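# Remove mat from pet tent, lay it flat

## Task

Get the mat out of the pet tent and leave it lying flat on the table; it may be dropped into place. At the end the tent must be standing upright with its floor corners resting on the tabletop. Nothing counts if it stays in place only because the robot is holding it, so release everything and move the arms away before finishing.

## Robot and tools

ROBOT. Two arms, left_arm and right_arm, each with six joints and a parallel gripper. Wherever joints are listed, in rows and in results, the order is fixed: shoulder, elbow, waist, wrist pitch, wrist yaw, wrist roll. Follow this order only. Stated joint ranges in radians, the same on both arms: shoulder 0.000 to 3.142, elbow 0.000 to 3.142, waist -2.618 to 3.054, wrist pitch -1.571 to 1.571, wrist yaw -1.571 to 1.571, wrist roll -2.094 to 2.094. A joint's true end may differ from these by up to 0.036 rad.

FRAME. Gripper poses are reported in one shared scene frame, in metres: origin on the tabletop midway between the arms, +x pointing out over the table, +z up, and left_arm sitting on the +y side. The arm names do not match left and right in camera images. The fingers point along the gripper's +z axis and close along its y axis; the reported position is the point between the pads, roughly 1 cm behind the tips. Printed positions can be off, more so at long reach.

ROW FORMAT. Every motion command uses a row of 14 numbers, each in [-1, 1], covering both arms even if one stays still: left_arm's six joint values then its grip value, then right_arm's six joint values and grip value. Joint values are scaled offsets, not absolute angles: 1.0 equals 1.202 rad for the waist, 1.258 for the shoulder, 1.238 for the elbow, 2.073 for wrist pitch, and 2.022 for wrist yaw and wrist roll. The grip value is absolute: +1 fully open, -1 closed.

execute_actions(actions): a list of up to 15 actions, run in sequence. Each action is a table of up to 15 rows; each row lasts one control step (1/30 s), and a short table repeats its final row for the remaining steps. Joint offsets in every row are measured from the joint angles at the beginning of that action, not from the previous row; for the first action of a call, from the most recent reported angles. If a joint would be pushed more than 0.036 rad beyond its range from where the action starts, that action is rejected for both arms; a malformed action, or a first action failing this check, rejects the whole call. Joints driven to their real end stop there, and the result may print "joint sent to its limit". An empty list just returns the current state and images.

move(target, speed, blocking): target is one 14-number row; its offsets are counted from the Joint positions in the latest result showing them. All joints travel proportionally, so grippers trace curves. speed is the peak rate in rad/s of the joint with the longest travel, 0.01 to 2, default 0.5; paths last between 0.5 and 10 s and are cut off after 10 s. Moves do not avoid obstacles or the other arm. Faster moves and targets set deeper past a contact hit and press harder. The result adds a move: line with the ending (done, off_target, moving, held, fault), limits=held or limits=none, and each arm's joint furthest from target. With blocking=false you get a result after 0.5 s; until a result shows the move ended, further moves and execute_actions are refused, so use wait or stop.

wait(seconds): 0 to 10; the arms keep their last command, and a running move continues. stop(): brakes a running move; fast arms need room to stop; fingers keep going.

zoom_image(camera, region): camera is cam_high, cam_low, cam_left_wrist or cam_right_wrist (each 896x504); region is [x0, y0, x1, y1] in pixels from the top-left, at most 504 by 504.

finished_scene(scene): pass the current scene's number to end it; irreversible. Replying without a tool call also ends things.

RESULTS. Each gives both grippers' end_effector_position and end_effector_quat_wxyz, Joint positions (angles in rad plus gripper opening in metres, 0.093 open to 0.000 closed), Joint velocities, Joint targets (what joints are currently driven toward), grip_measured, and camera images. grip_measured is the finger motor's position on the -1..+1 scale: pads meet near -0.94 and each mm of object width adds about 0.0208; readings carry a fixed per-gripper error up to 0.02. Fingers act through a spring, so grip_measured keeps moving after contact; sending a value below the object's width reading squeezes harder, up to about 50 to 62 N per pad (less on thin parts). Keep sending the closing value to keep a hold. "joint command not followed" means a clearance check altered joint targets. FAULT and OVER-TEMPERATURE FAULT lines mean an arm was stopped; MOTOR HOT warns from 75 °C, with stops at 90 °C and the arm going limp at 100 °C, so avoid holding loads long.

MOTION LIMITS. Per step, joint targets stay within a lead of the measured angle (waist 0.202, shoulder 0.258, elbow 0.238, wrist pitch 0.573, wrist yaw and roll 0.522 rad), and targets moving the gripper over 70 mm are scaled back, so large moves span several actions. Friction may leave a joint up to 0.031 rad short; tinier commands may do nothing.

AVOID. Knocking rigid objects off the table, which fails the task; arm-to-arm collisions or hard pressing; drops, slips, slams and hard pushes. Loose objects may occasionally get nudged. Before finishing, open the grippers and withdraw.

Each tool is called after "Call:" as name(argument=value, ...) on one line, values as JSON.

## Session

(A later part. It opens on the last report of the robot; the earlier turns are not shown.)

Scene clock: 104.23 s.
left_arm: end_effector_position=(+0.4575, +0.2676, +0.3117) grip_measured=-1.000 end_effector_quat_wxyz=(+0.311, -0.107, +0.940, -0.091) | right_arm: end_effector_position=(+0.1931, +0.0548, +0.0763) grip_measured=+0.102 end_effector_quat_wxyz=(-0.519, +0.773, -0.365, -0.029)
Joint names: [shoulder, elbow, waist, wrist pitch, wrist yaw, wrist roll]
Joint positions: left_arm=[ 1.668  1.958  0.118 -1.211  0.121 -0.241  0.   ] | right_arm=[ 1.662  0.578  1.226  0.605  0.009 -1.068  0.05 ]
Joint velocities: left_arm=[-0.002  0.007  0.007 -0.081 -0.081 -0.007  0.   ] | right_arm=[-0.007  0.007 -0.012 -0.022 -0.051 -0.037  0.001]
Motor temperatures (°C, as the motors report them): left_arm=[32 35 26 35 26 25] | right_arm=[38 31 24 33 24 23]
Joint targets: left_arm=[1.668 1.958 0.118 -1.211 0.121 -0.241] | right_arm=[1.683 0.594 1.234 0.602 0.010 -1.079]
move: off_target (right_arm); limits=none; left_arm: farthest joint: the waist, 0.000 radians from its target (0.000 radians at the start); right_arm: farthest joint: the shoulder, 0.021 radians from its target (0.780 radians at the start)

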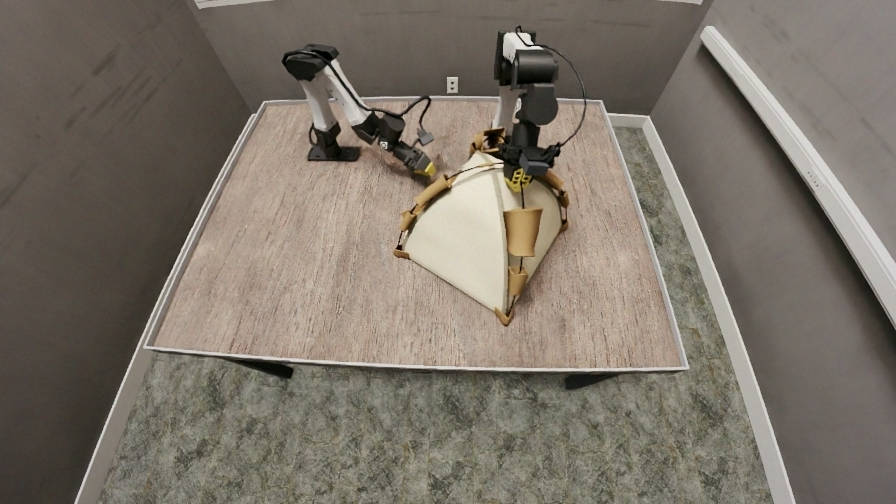

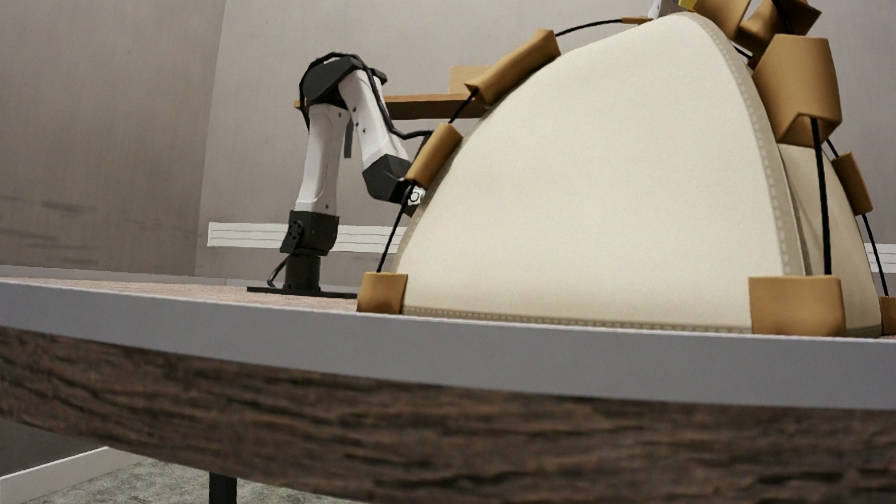

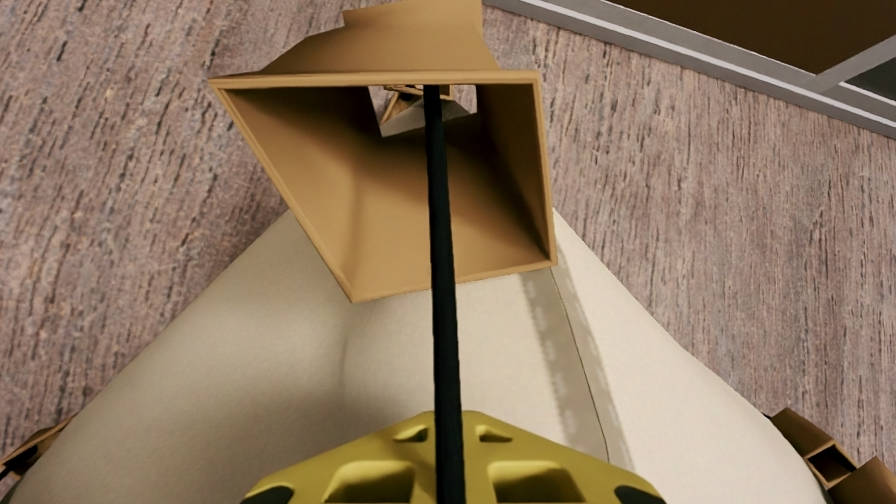

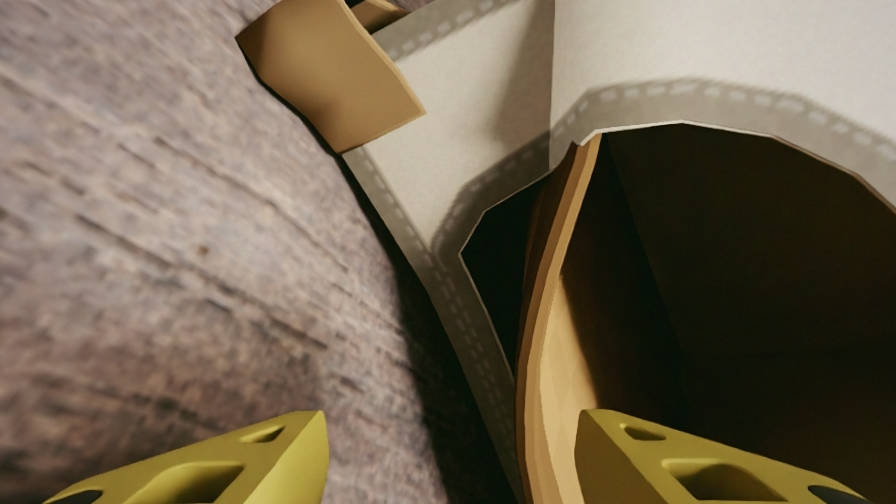

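Call:
move(target=[0,0,0,0,0,0,-1,0.18,0.3,0,-0.085,0,0,0.3], speed=0.3)

Scene clock: 108.00 s.
left_arm: end_effector_position=(+0.4575, +0.2676, +0.3117) grip_measured=-1.000 end_effector_quat_wxyz=(+0.311, -0.107, +0.940, -0.091) | right_arm: end_effector_position=(+0.2226, +0.1296, +0.0961) grip_measured=+0.297 end_effector_quat_wxyz=(-0.522, +0.771, -0.364, -0.029)
Joint names: [shoulder, elbow, waist, wrist pitch, wrist yaw, wrist roll]
Joint positions: left_arm=[ 1.668  1.958  0.118 -1.211  0.121 -0.241  0.   ] | right_arm=[ 1.865  0.937  1.226  0.456  0.009 -1.069  0.059]
Joint velocities: left_arm=[ 0.012 -0.007 -0.017  0.007  0.051 -0.037  0.   ] | right_arm=[-0.012  0.017 -0.002  0.022  0.051 -0.066 -0.002]
Motor temperatures (°C, as the motors report them): left_arm=[32 35 26 35 26 25] | right_arm=[38 32 24 33 24 23]
Joint targets: left_arm=[1.668 1.958 0.118 -1.211 0.121 -0.241] | right_arm=[1.889 0.950 1.226 0.429 0.009 -1.068]
move: off_target (right_arm); limits=none; left_arm: farthest joint: the waist, 0.000 radians from its target (0.000 radians at the start); right_arm: farthest joint: the wrist pitch, 0.027 radians from its target (0.177 radians at the start)

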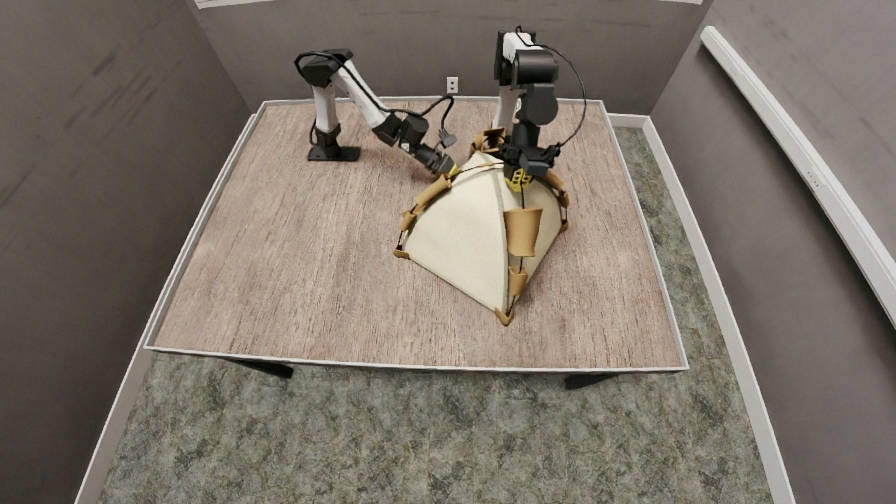

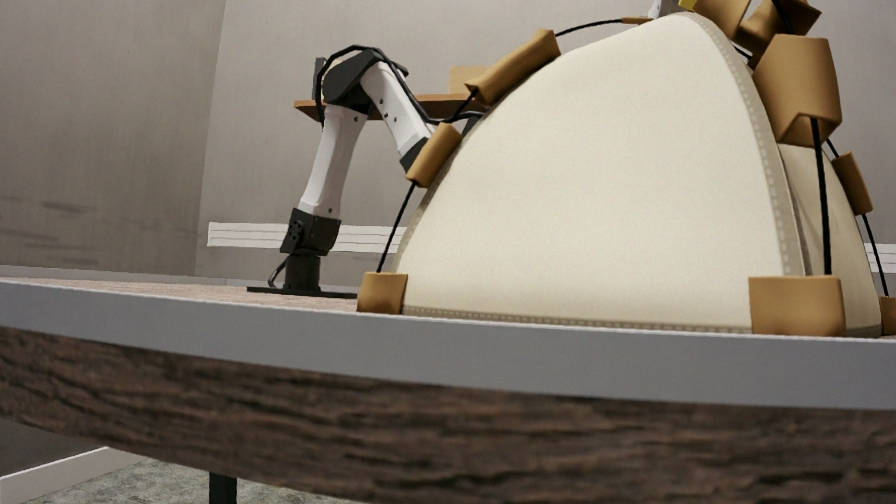

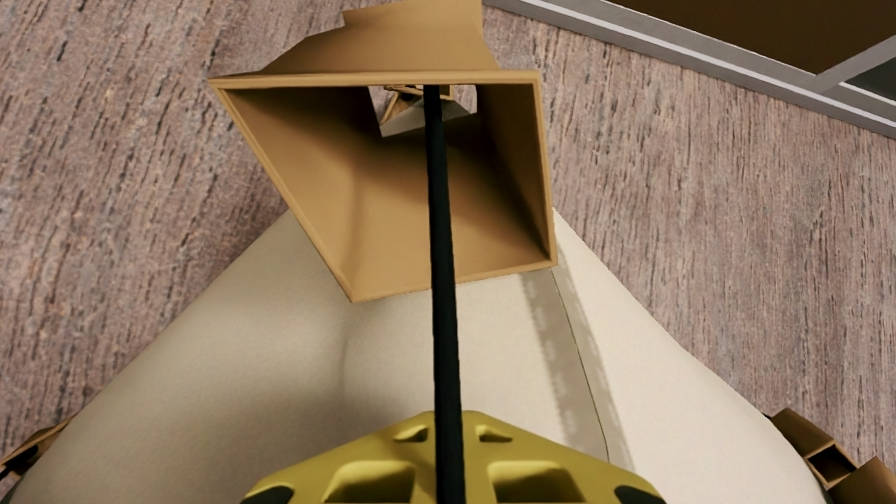

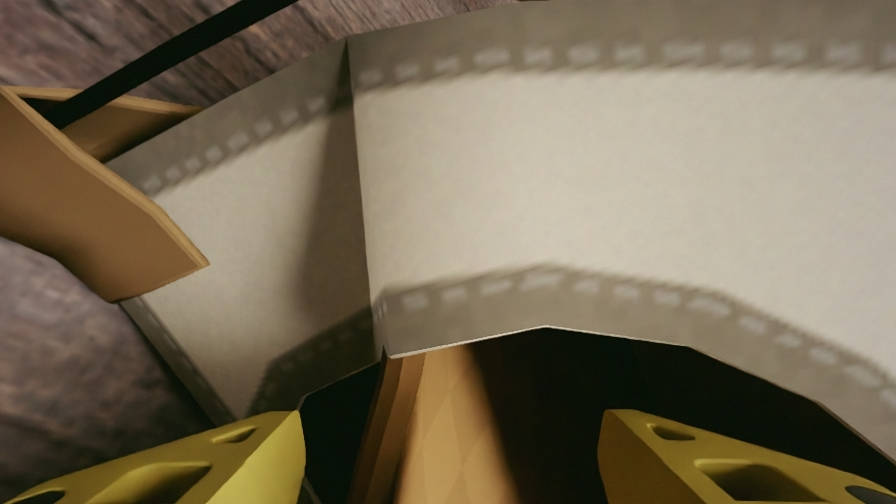

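Call:
move(target=[0,0,0,0,0,0,-1,0.1,0.1,-0.025,-0.02,0,0,0.1], speed=0.2)

Call:
move(target=[0,0,0,0,0,0,-1,0,0,0,0,0,0,-1])

Call:
move(target=[0,0,0,0,0,0,-1,0,0.04,-0.12,0,0,0.15,-1], speed=0.2)

Scene clock: 111.23 s.
left_arm: end_effector_position=(+0.4575, +0.2677, +0.3117) grip_measured=-1.000 end_effector_quat_wxyz=(+0.311, -0.107, +0.940, -0.091) | right_arm: end_effector_position=(+0.2435, +0.1488, +0.0868) grip_measured=+0.102 end_effector_quat_wxyz=(-0.519, +0.768, -0.374, -0.023)
Joint names: [shoulder, elbow, waist, wrist pitch, wrist yaw, wrist roll]
Joint positions: left_arm=[ 1.668  1.958  0.118 -1.211  0.12  -0.241  0.   ] | right_arm=[ 1.966  1.046  1.202  0.441  0.009 -1.069  0.05 ]
Joint velocities: left_arm=[-0.002 -0.012 -0.007 -0.007  0.022 -0.051  0.   ] | right_arm=[ 0.012 -0.012 -0.012 -0.037 -0.007 -0.037 -0.001]
Motor temperatures (°C, as the motors report them): left_arm=[32 35 26 35 26 25] | right_arm=[38 32 24 33 24 23]
Joint targets: left_arm=[1.668 1.958 0.118 -1.211 0.121 -0.241] | right_arm=[1.990 1.061 1.196 0.414 0.009 -1.069]
move: off_target (right_arm); limits=none; left_arm: farthest joint: the wrist yaw, 0.001 radians from its target (0.000 radians at the start); right_arm: farthest joint: the wrist pitch, 0.026 radians from its target (0.041 radians at the start)

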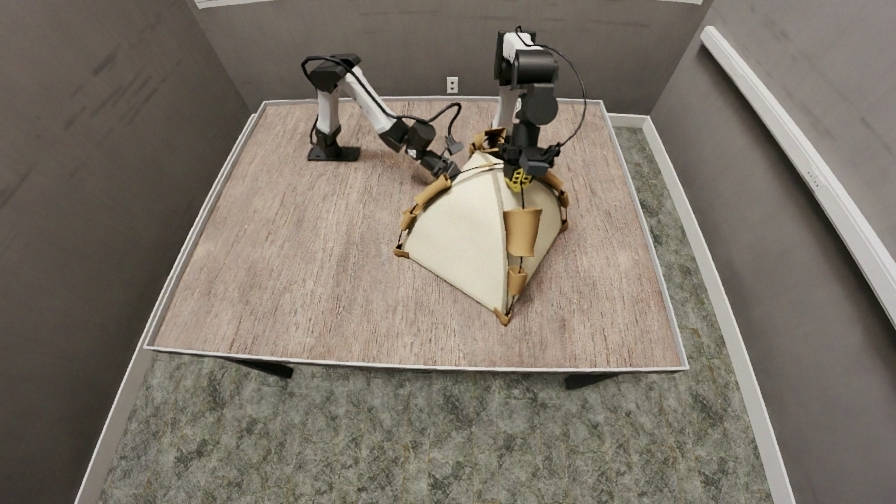

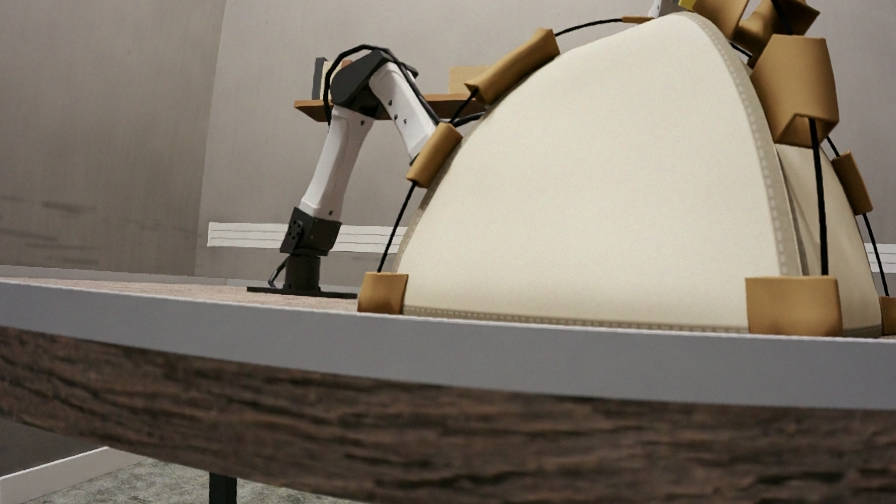

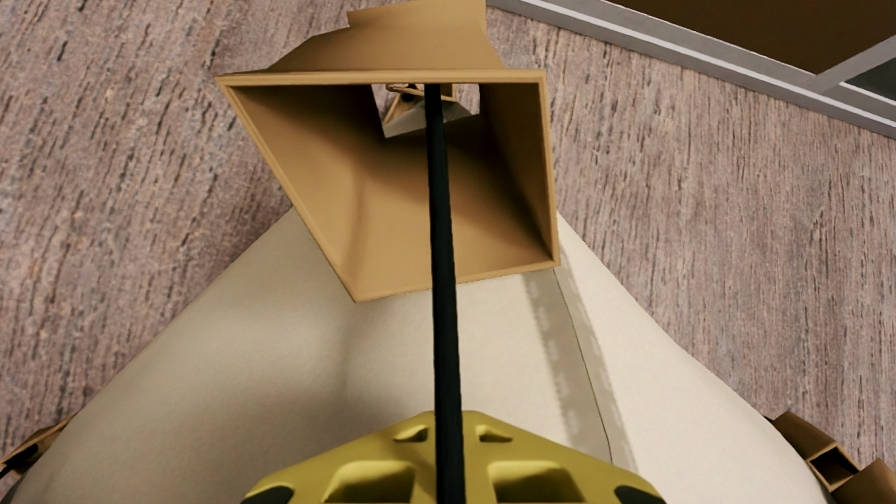

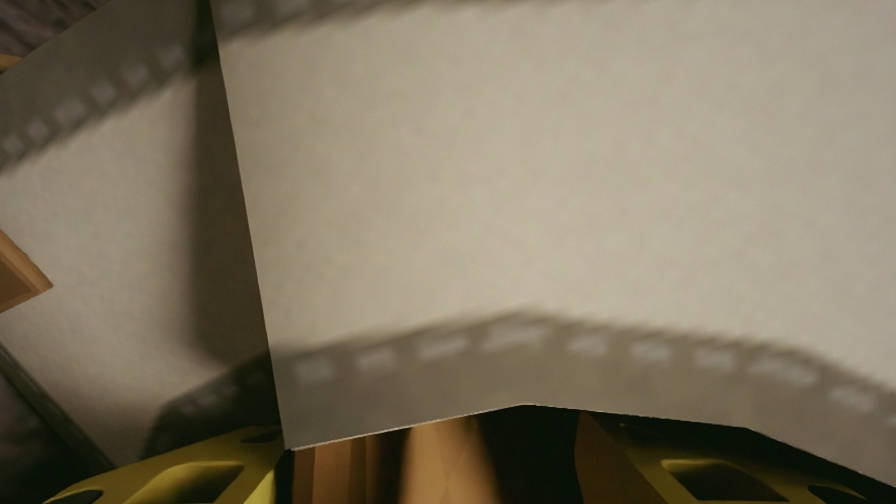

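Scene clock: 111.73 s.
left_arm: end_effector_position=(+0.4575, +0.2677, +0.3117) grip_measured=-1.000 end_effector_quat_wxyz=(+0.311, -0.107, +0.940, -0.091) | right_arm: end_effector_position=(+0.2435, +0.1488, +0.0868) grip_measured=-0.958 end_effector_quat_wxyz=(-0.519, +0.768, -0.374, -0.023)
Joint names: [shoulder, elbow, waist, wrist pitch, wrist yaw, wrist roll]
Joint positions: left_arm=[ 1.668  1.958  0.118 -1.211  0.12  -0.241  0.   ] | right_arm=[ 1.966  1.046  1.202  0.441  0.009 -1.069  0.   ]
Joint velocities: left_arm=[ 0.002 -0.012 -0.002 -0.037 -0.007  0.066  0.   ] | right_arm=[-0.002  0.002  0.002  0.081 -0.007 -0.007  0.   ]
Motor temperatures (°C, as the motors report them): left_arm=[32 35 26 35 26 25] | right_arm=[38 32 24 33 24 23]
Joint targets: left_arm=[1.668 1.958 0.118 -1.211 0.120 -0.241] | right_arm=[1.966 1.046 1.202 0.441 0.009 -1.069]
move: done; limits=none; left_arm: farthest joint: the waist, 0.000 radians from its target (0.000 radians at the start); right_arm: farthest joint: the waist, 0.000 radians from its target (0.000 radians at the start)

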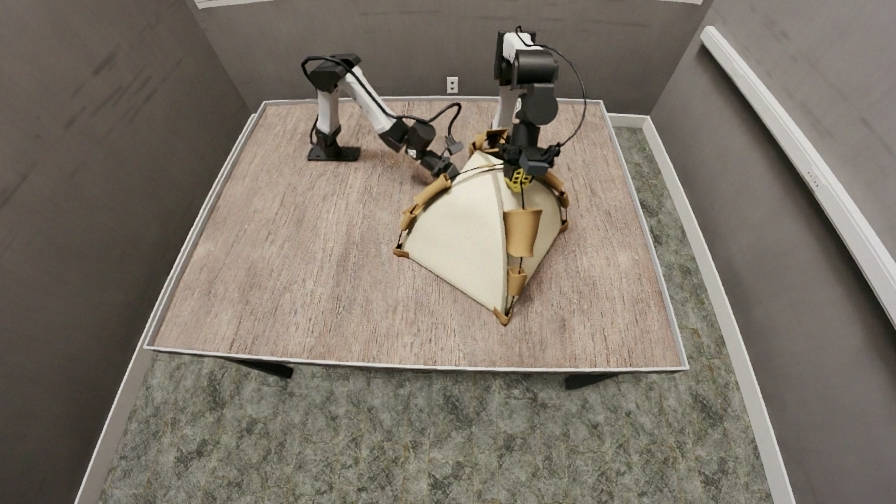

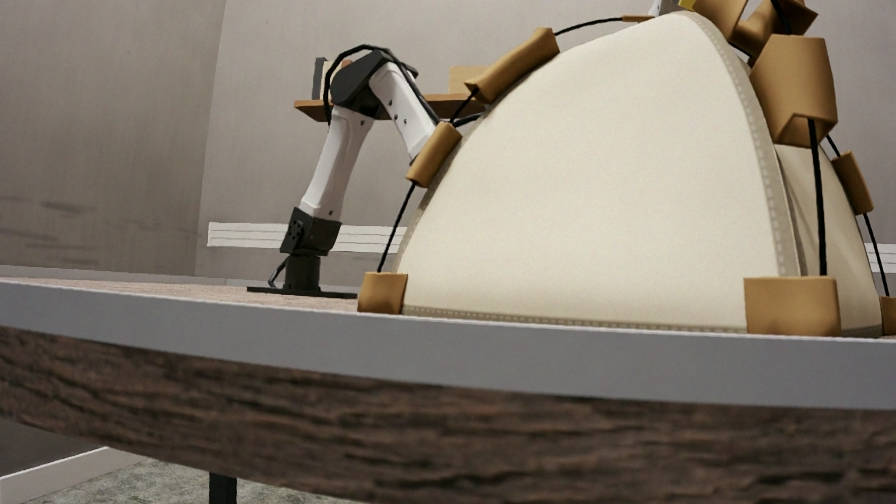

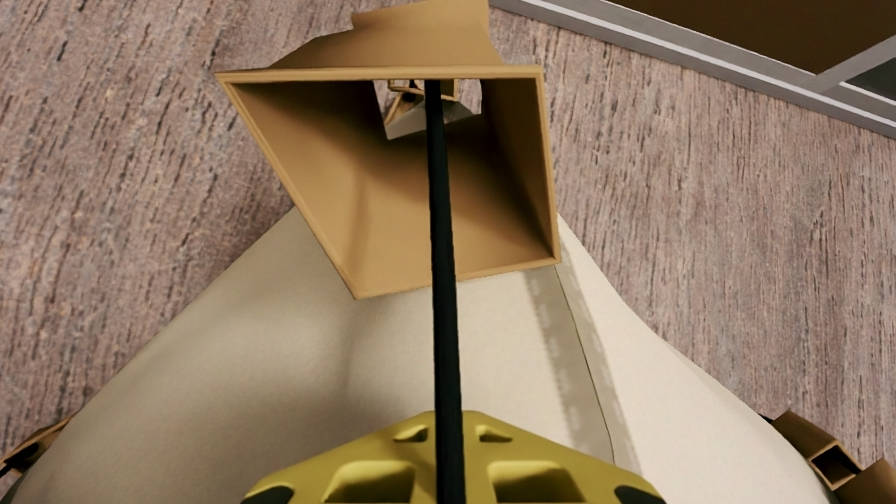

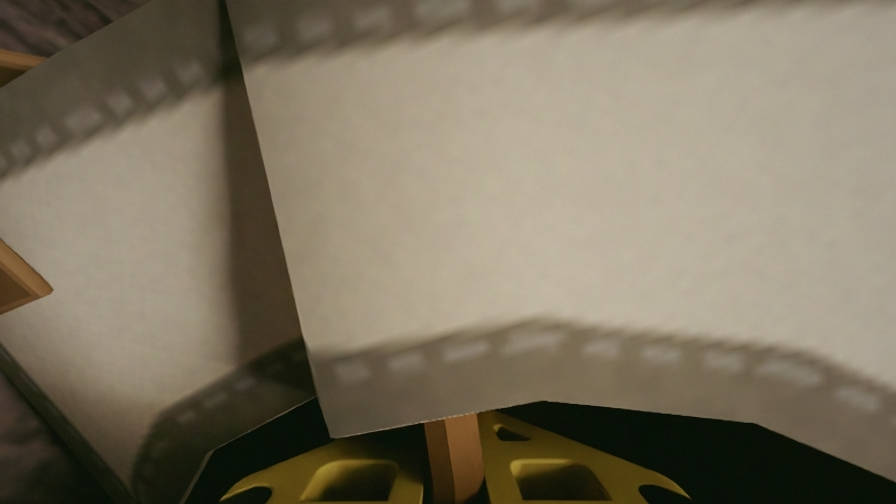

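Scene clock: 113.87 s.
left_arm: end_effector_position=(+0.4608, +0.2681, +0.3142) grip_measured=-1.000 end_effector_quat_wxyz=(+0.319, -0.108, +0.937, -0.091) | right_arm: end_effector_position=(+0.2993, +0.1342, +0.1058) grip_measured=-0.958 end_effector_quat_wxyz=(-0.534, +0.671, -0.506, -0.089)
Joint names: [shoulder, elbow, waist, wrist pitch, wrist yaw, wrist roll]
Joint positions: left_arm=[ 1.668  1.958  0.118 -1.194  0.118 -0.244  0.   ] | right_arm=[ 1.966  1.084  1.084  0.456 -0.033 -0.774  0.   ]
Joint velocities: left_arm=[-0.002  0.012  0.007 -0.022 -0.022  0.051  0.   ] | right_arm=[ 0.012 -0.007  0.007  0.022  0.037 -0.081  0.   ]
Motor temperatures (°C, as the motors report them): left_arm=[32 36 26 35 26 25] | right_arm=[38 32 24 33 24 23]
Joint targets: left_arm=[1.668 1.958 0.118 -1.211 0.120 -0.241] | right_arm=[1.966 1.096 1.058 0.441 0.009 -0.765]
move: off_target (right_arm); limits=none; left_arm: farthest joint: the wrist pitch, 0.017 radians from its target (0.000 radians at the start); right_arm: farthest joint: the wrist yaw, 0.042 radians from its target (0.000 radians at the start)

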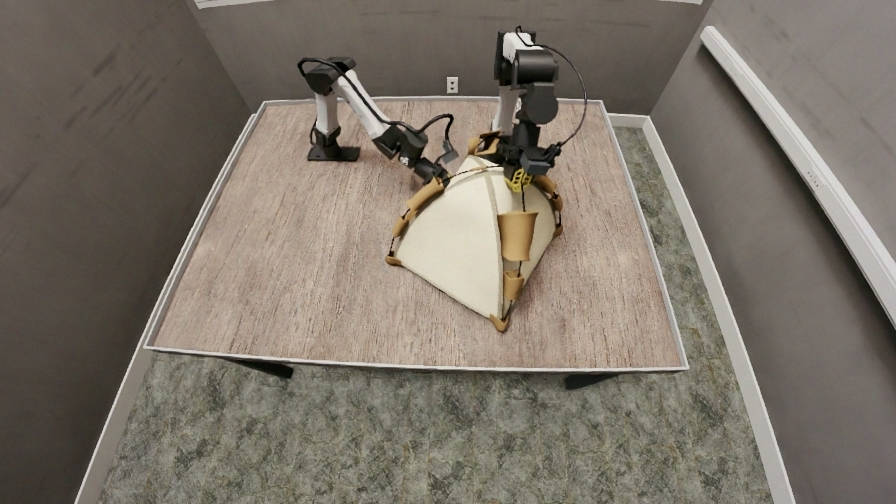

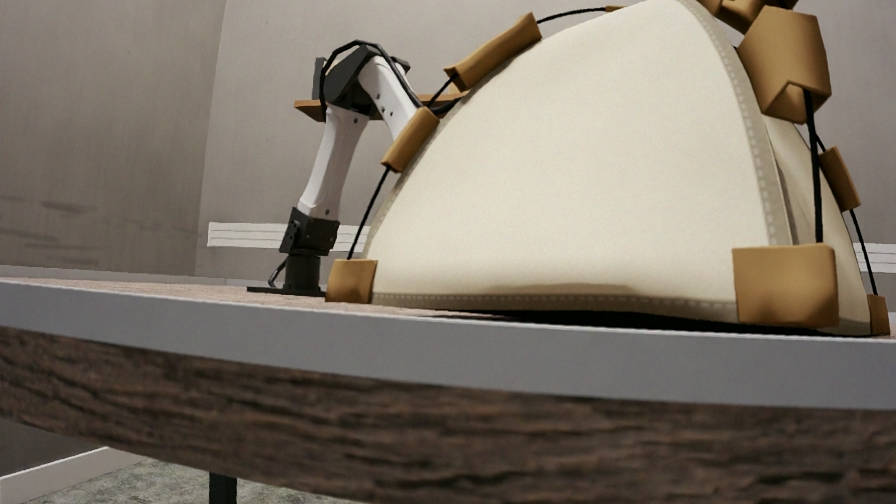

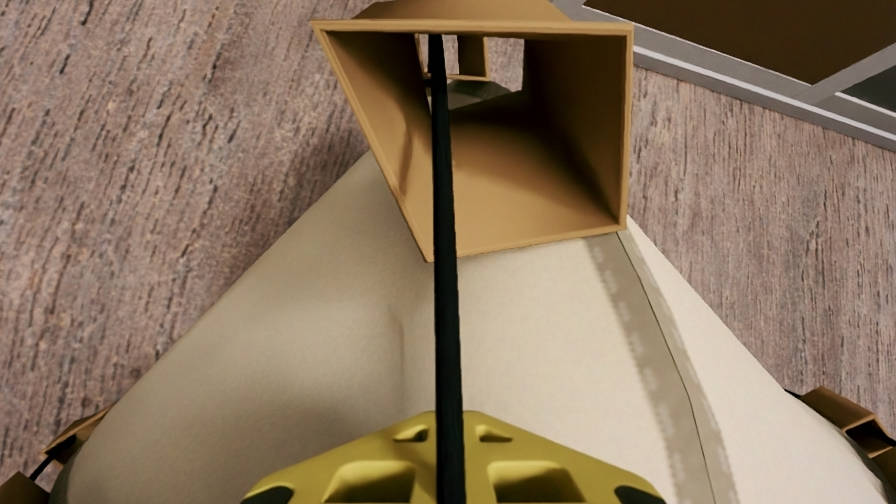

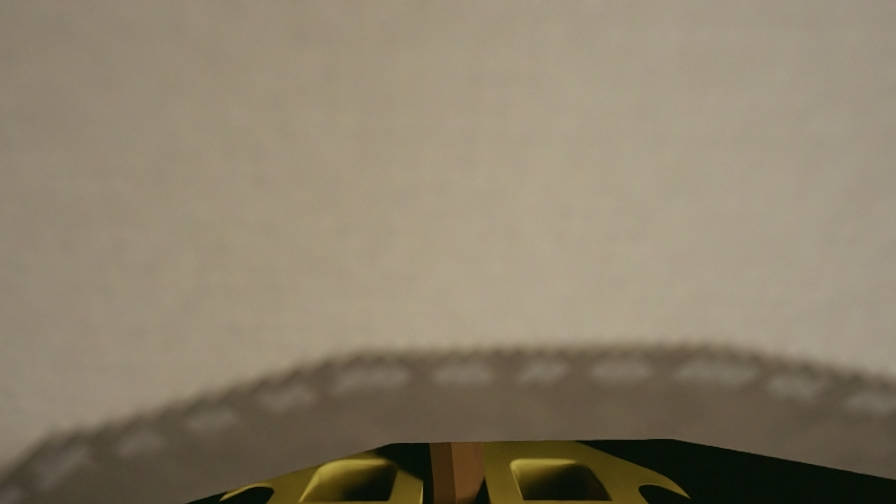

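Now lower, roll more upright, and pull a little.

Call:
move(target=[0,0,0,0,0,0,-1,-0.02,-0.13,-0.03,0.03,0,0.2,-1], speed=0.25)

Call:
move(target=[0,0,0,0,0,0,-1,-0.2,-0.28,0,0.04,0,0,-1], speed=0.2)

Scene clock: 118.73 s.
left_arm: end_effector_position=(+0.4619, +0.2681, +0.3151) grip_measured=-1.000 end_effector_quat_wxyz=(+0.321, -0.108, +0.936, -0.091) | right_arm: end_effector_position=(+0.2906, +0.1119, +0.0842) grip_measured=-0.958 end_effector_quat_wxyz=(-0.500, +0.564, -0.627, -0.195)
Joint names: [shoulder, elbow, waist, wrist pitch, wrist yaw, wrist roll]
Joint positions: left_arm=[ 1.668  1.958  0.118 -1.188  0.118 -0.245  0.   ] | right_arm=[ 1.947  0.956  1.069  0.552 -0.06  -0.388  0.   ]
Joint velocities: left_arm=[-0.012  0.007 -0.007 -0.037  0.007 -0.007  0.   ] | right_arm=[-0.007  0.002  0.007  0.022  0.037  0.051  0.   ]
Motor temperatures (°C, as the motors report them): left_arm=[32 36 26 35 26 25] | right_arm=[39 32 24 34 24 23]
Joint targets: left_arm=[1.668 1.958 0.118 -1.193 0.118 -0.244] | right_arm=[1.942 0.923 1.048 0.518 -0.033 -0.370]
move: off_target (right_arm); limits=none; left_arm: farthest joint: the wrist pitch, 0.006 radians from its target (0.000 radians at the start); right_arm: farthest joint: the wrist pitch, 0.034 radians from its target (0.063 radians at the start)

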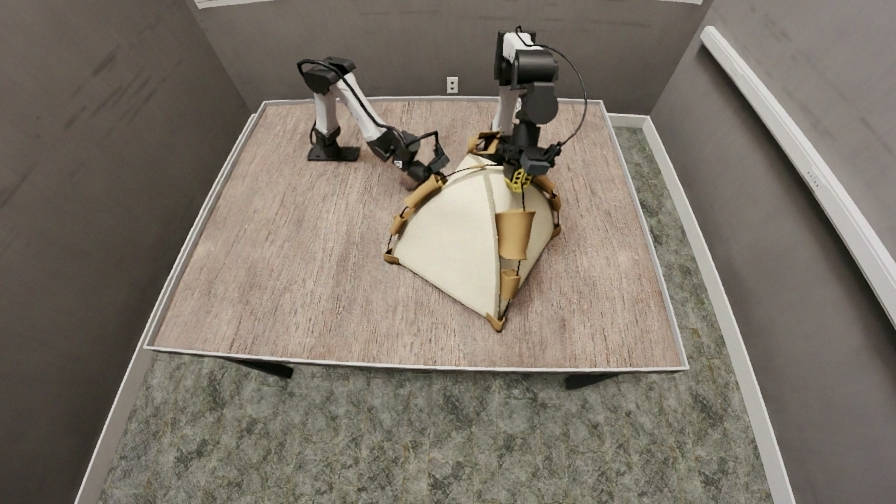

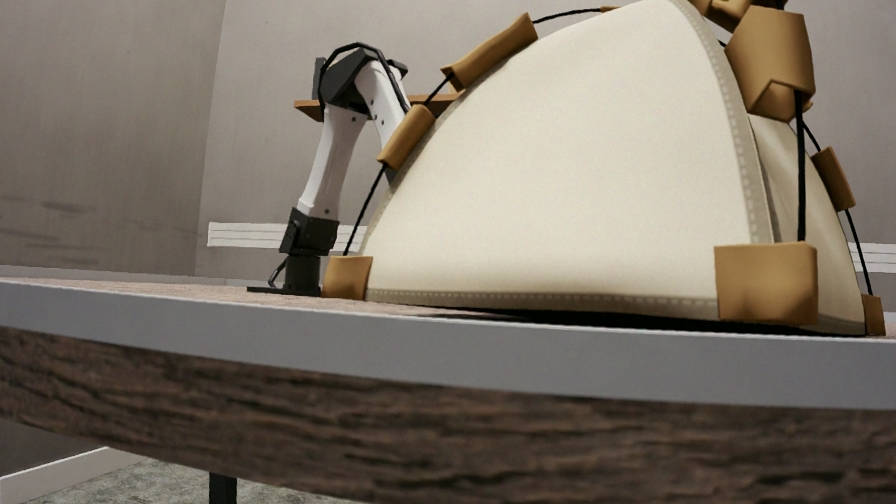

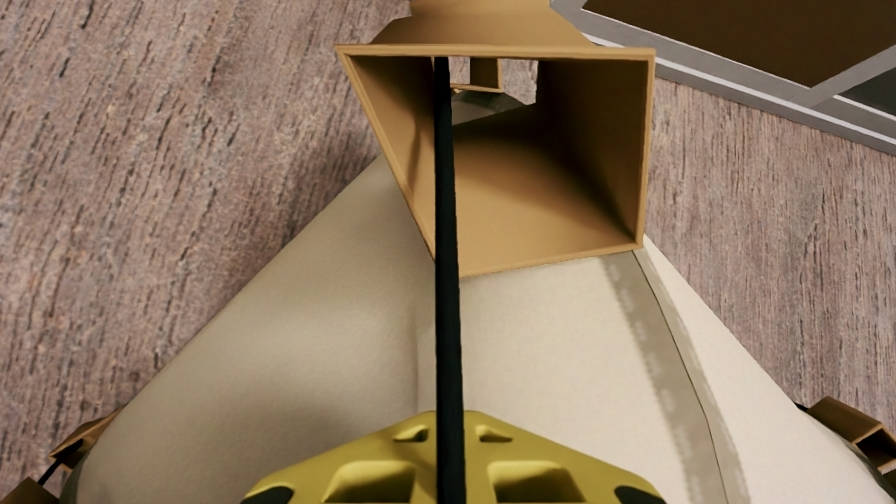

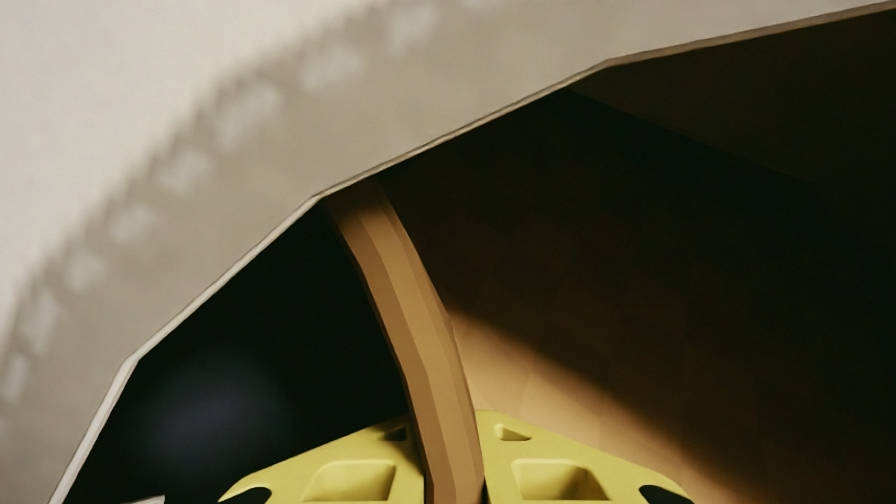

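Scene clock: 120.87 s.
left_arm: end_effector_position=(+0.4617, +0.2661, +0.3152) grip_measured=-1.000 end_effector_quat_wxyz=(+0.320, -0.109, +0.936, -0.098) | right_arm: end_effector_position=(+0.2526, +0.0551, +0.1016) grip_measured=-0.958 end_effector_quat_wxyz=(-0.521, +0.559, -0.611, -0.210)
Joint names: [shoulder, elbow, waist, wrist pitch, wrist yaw, wrist roll]
Joint positions: left_arm=[ 1.668  1.958  0.118 -1.188  0.131 -0.251  0.   ] | right_arm=[ 1.704  0.647  1.071  0.677 -0.078 -0.389  0.   ]
Joint velocities: left_arm=[ 0.002 -0.012  0.017  0.022  0.007 -0.007  0.   ] | right_arm=[-0.002 -0.007 -0.012  0.022 -0.022 -0.037  0.   ]
Motor temperatures (°C, as the motors report them): left_arm=[32 36 26 35 26 25] | right_arm=[39 32 24 34 24 23]
Joint targets: left_arm=[1.668 1.958 0.118 -1.188 0.118 -0.245] | right_arm=[1.695 0.609 1.069 0.635 -0.060 -0.388]
move: off_target (right_arm); limits=none; left_arm: farthest joint: the wrist yaw, 0.013 radians from its target (0.000 radians at the start); right_arm: farthest joint: the wrist pitch, 0.042 radians from its target (0.082 radians at the start)

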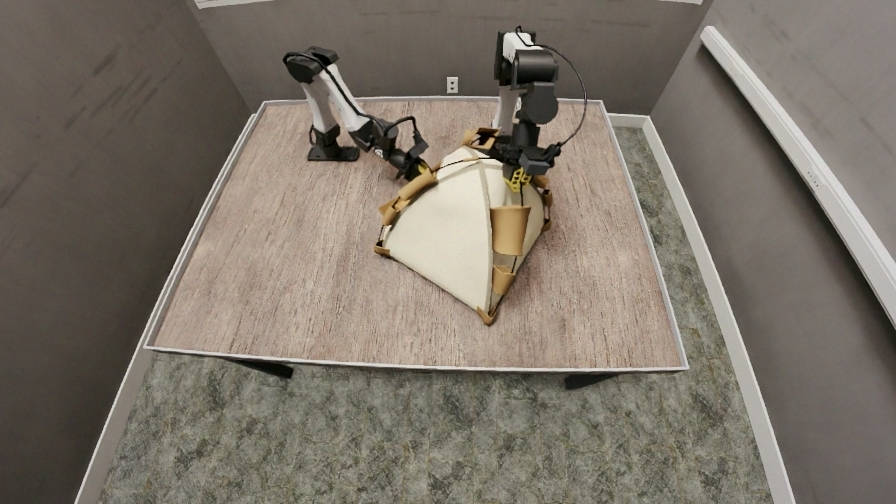

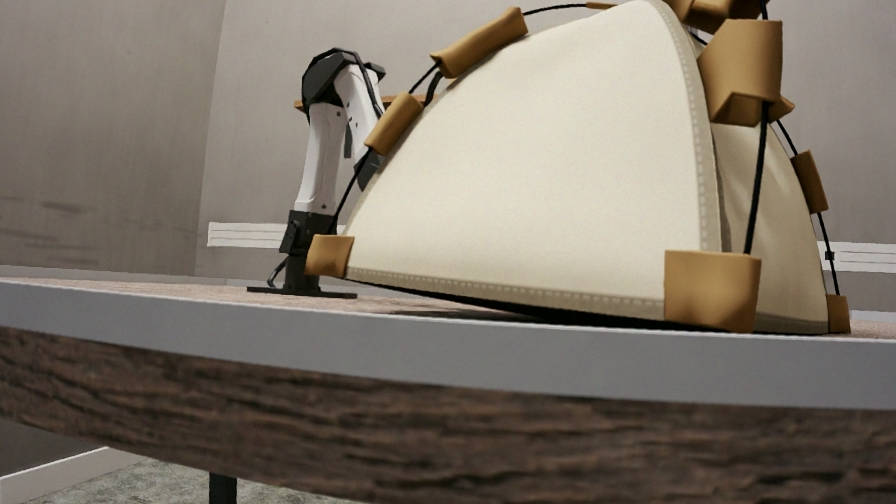

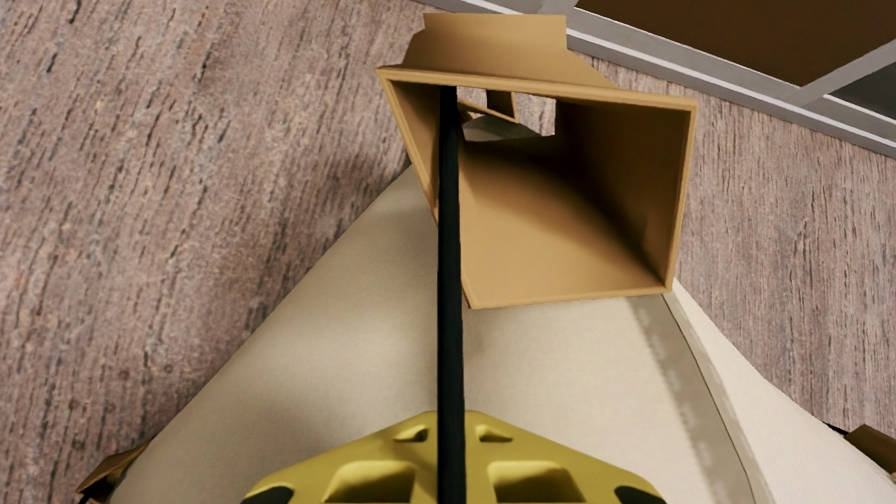

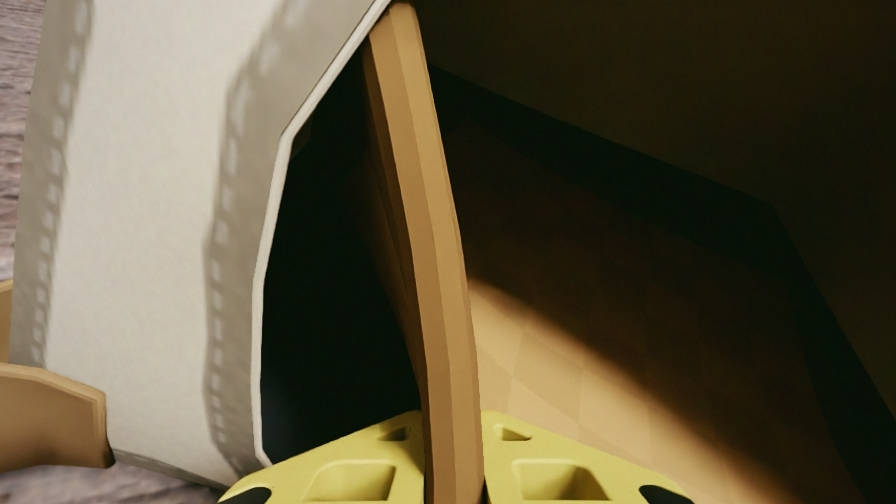

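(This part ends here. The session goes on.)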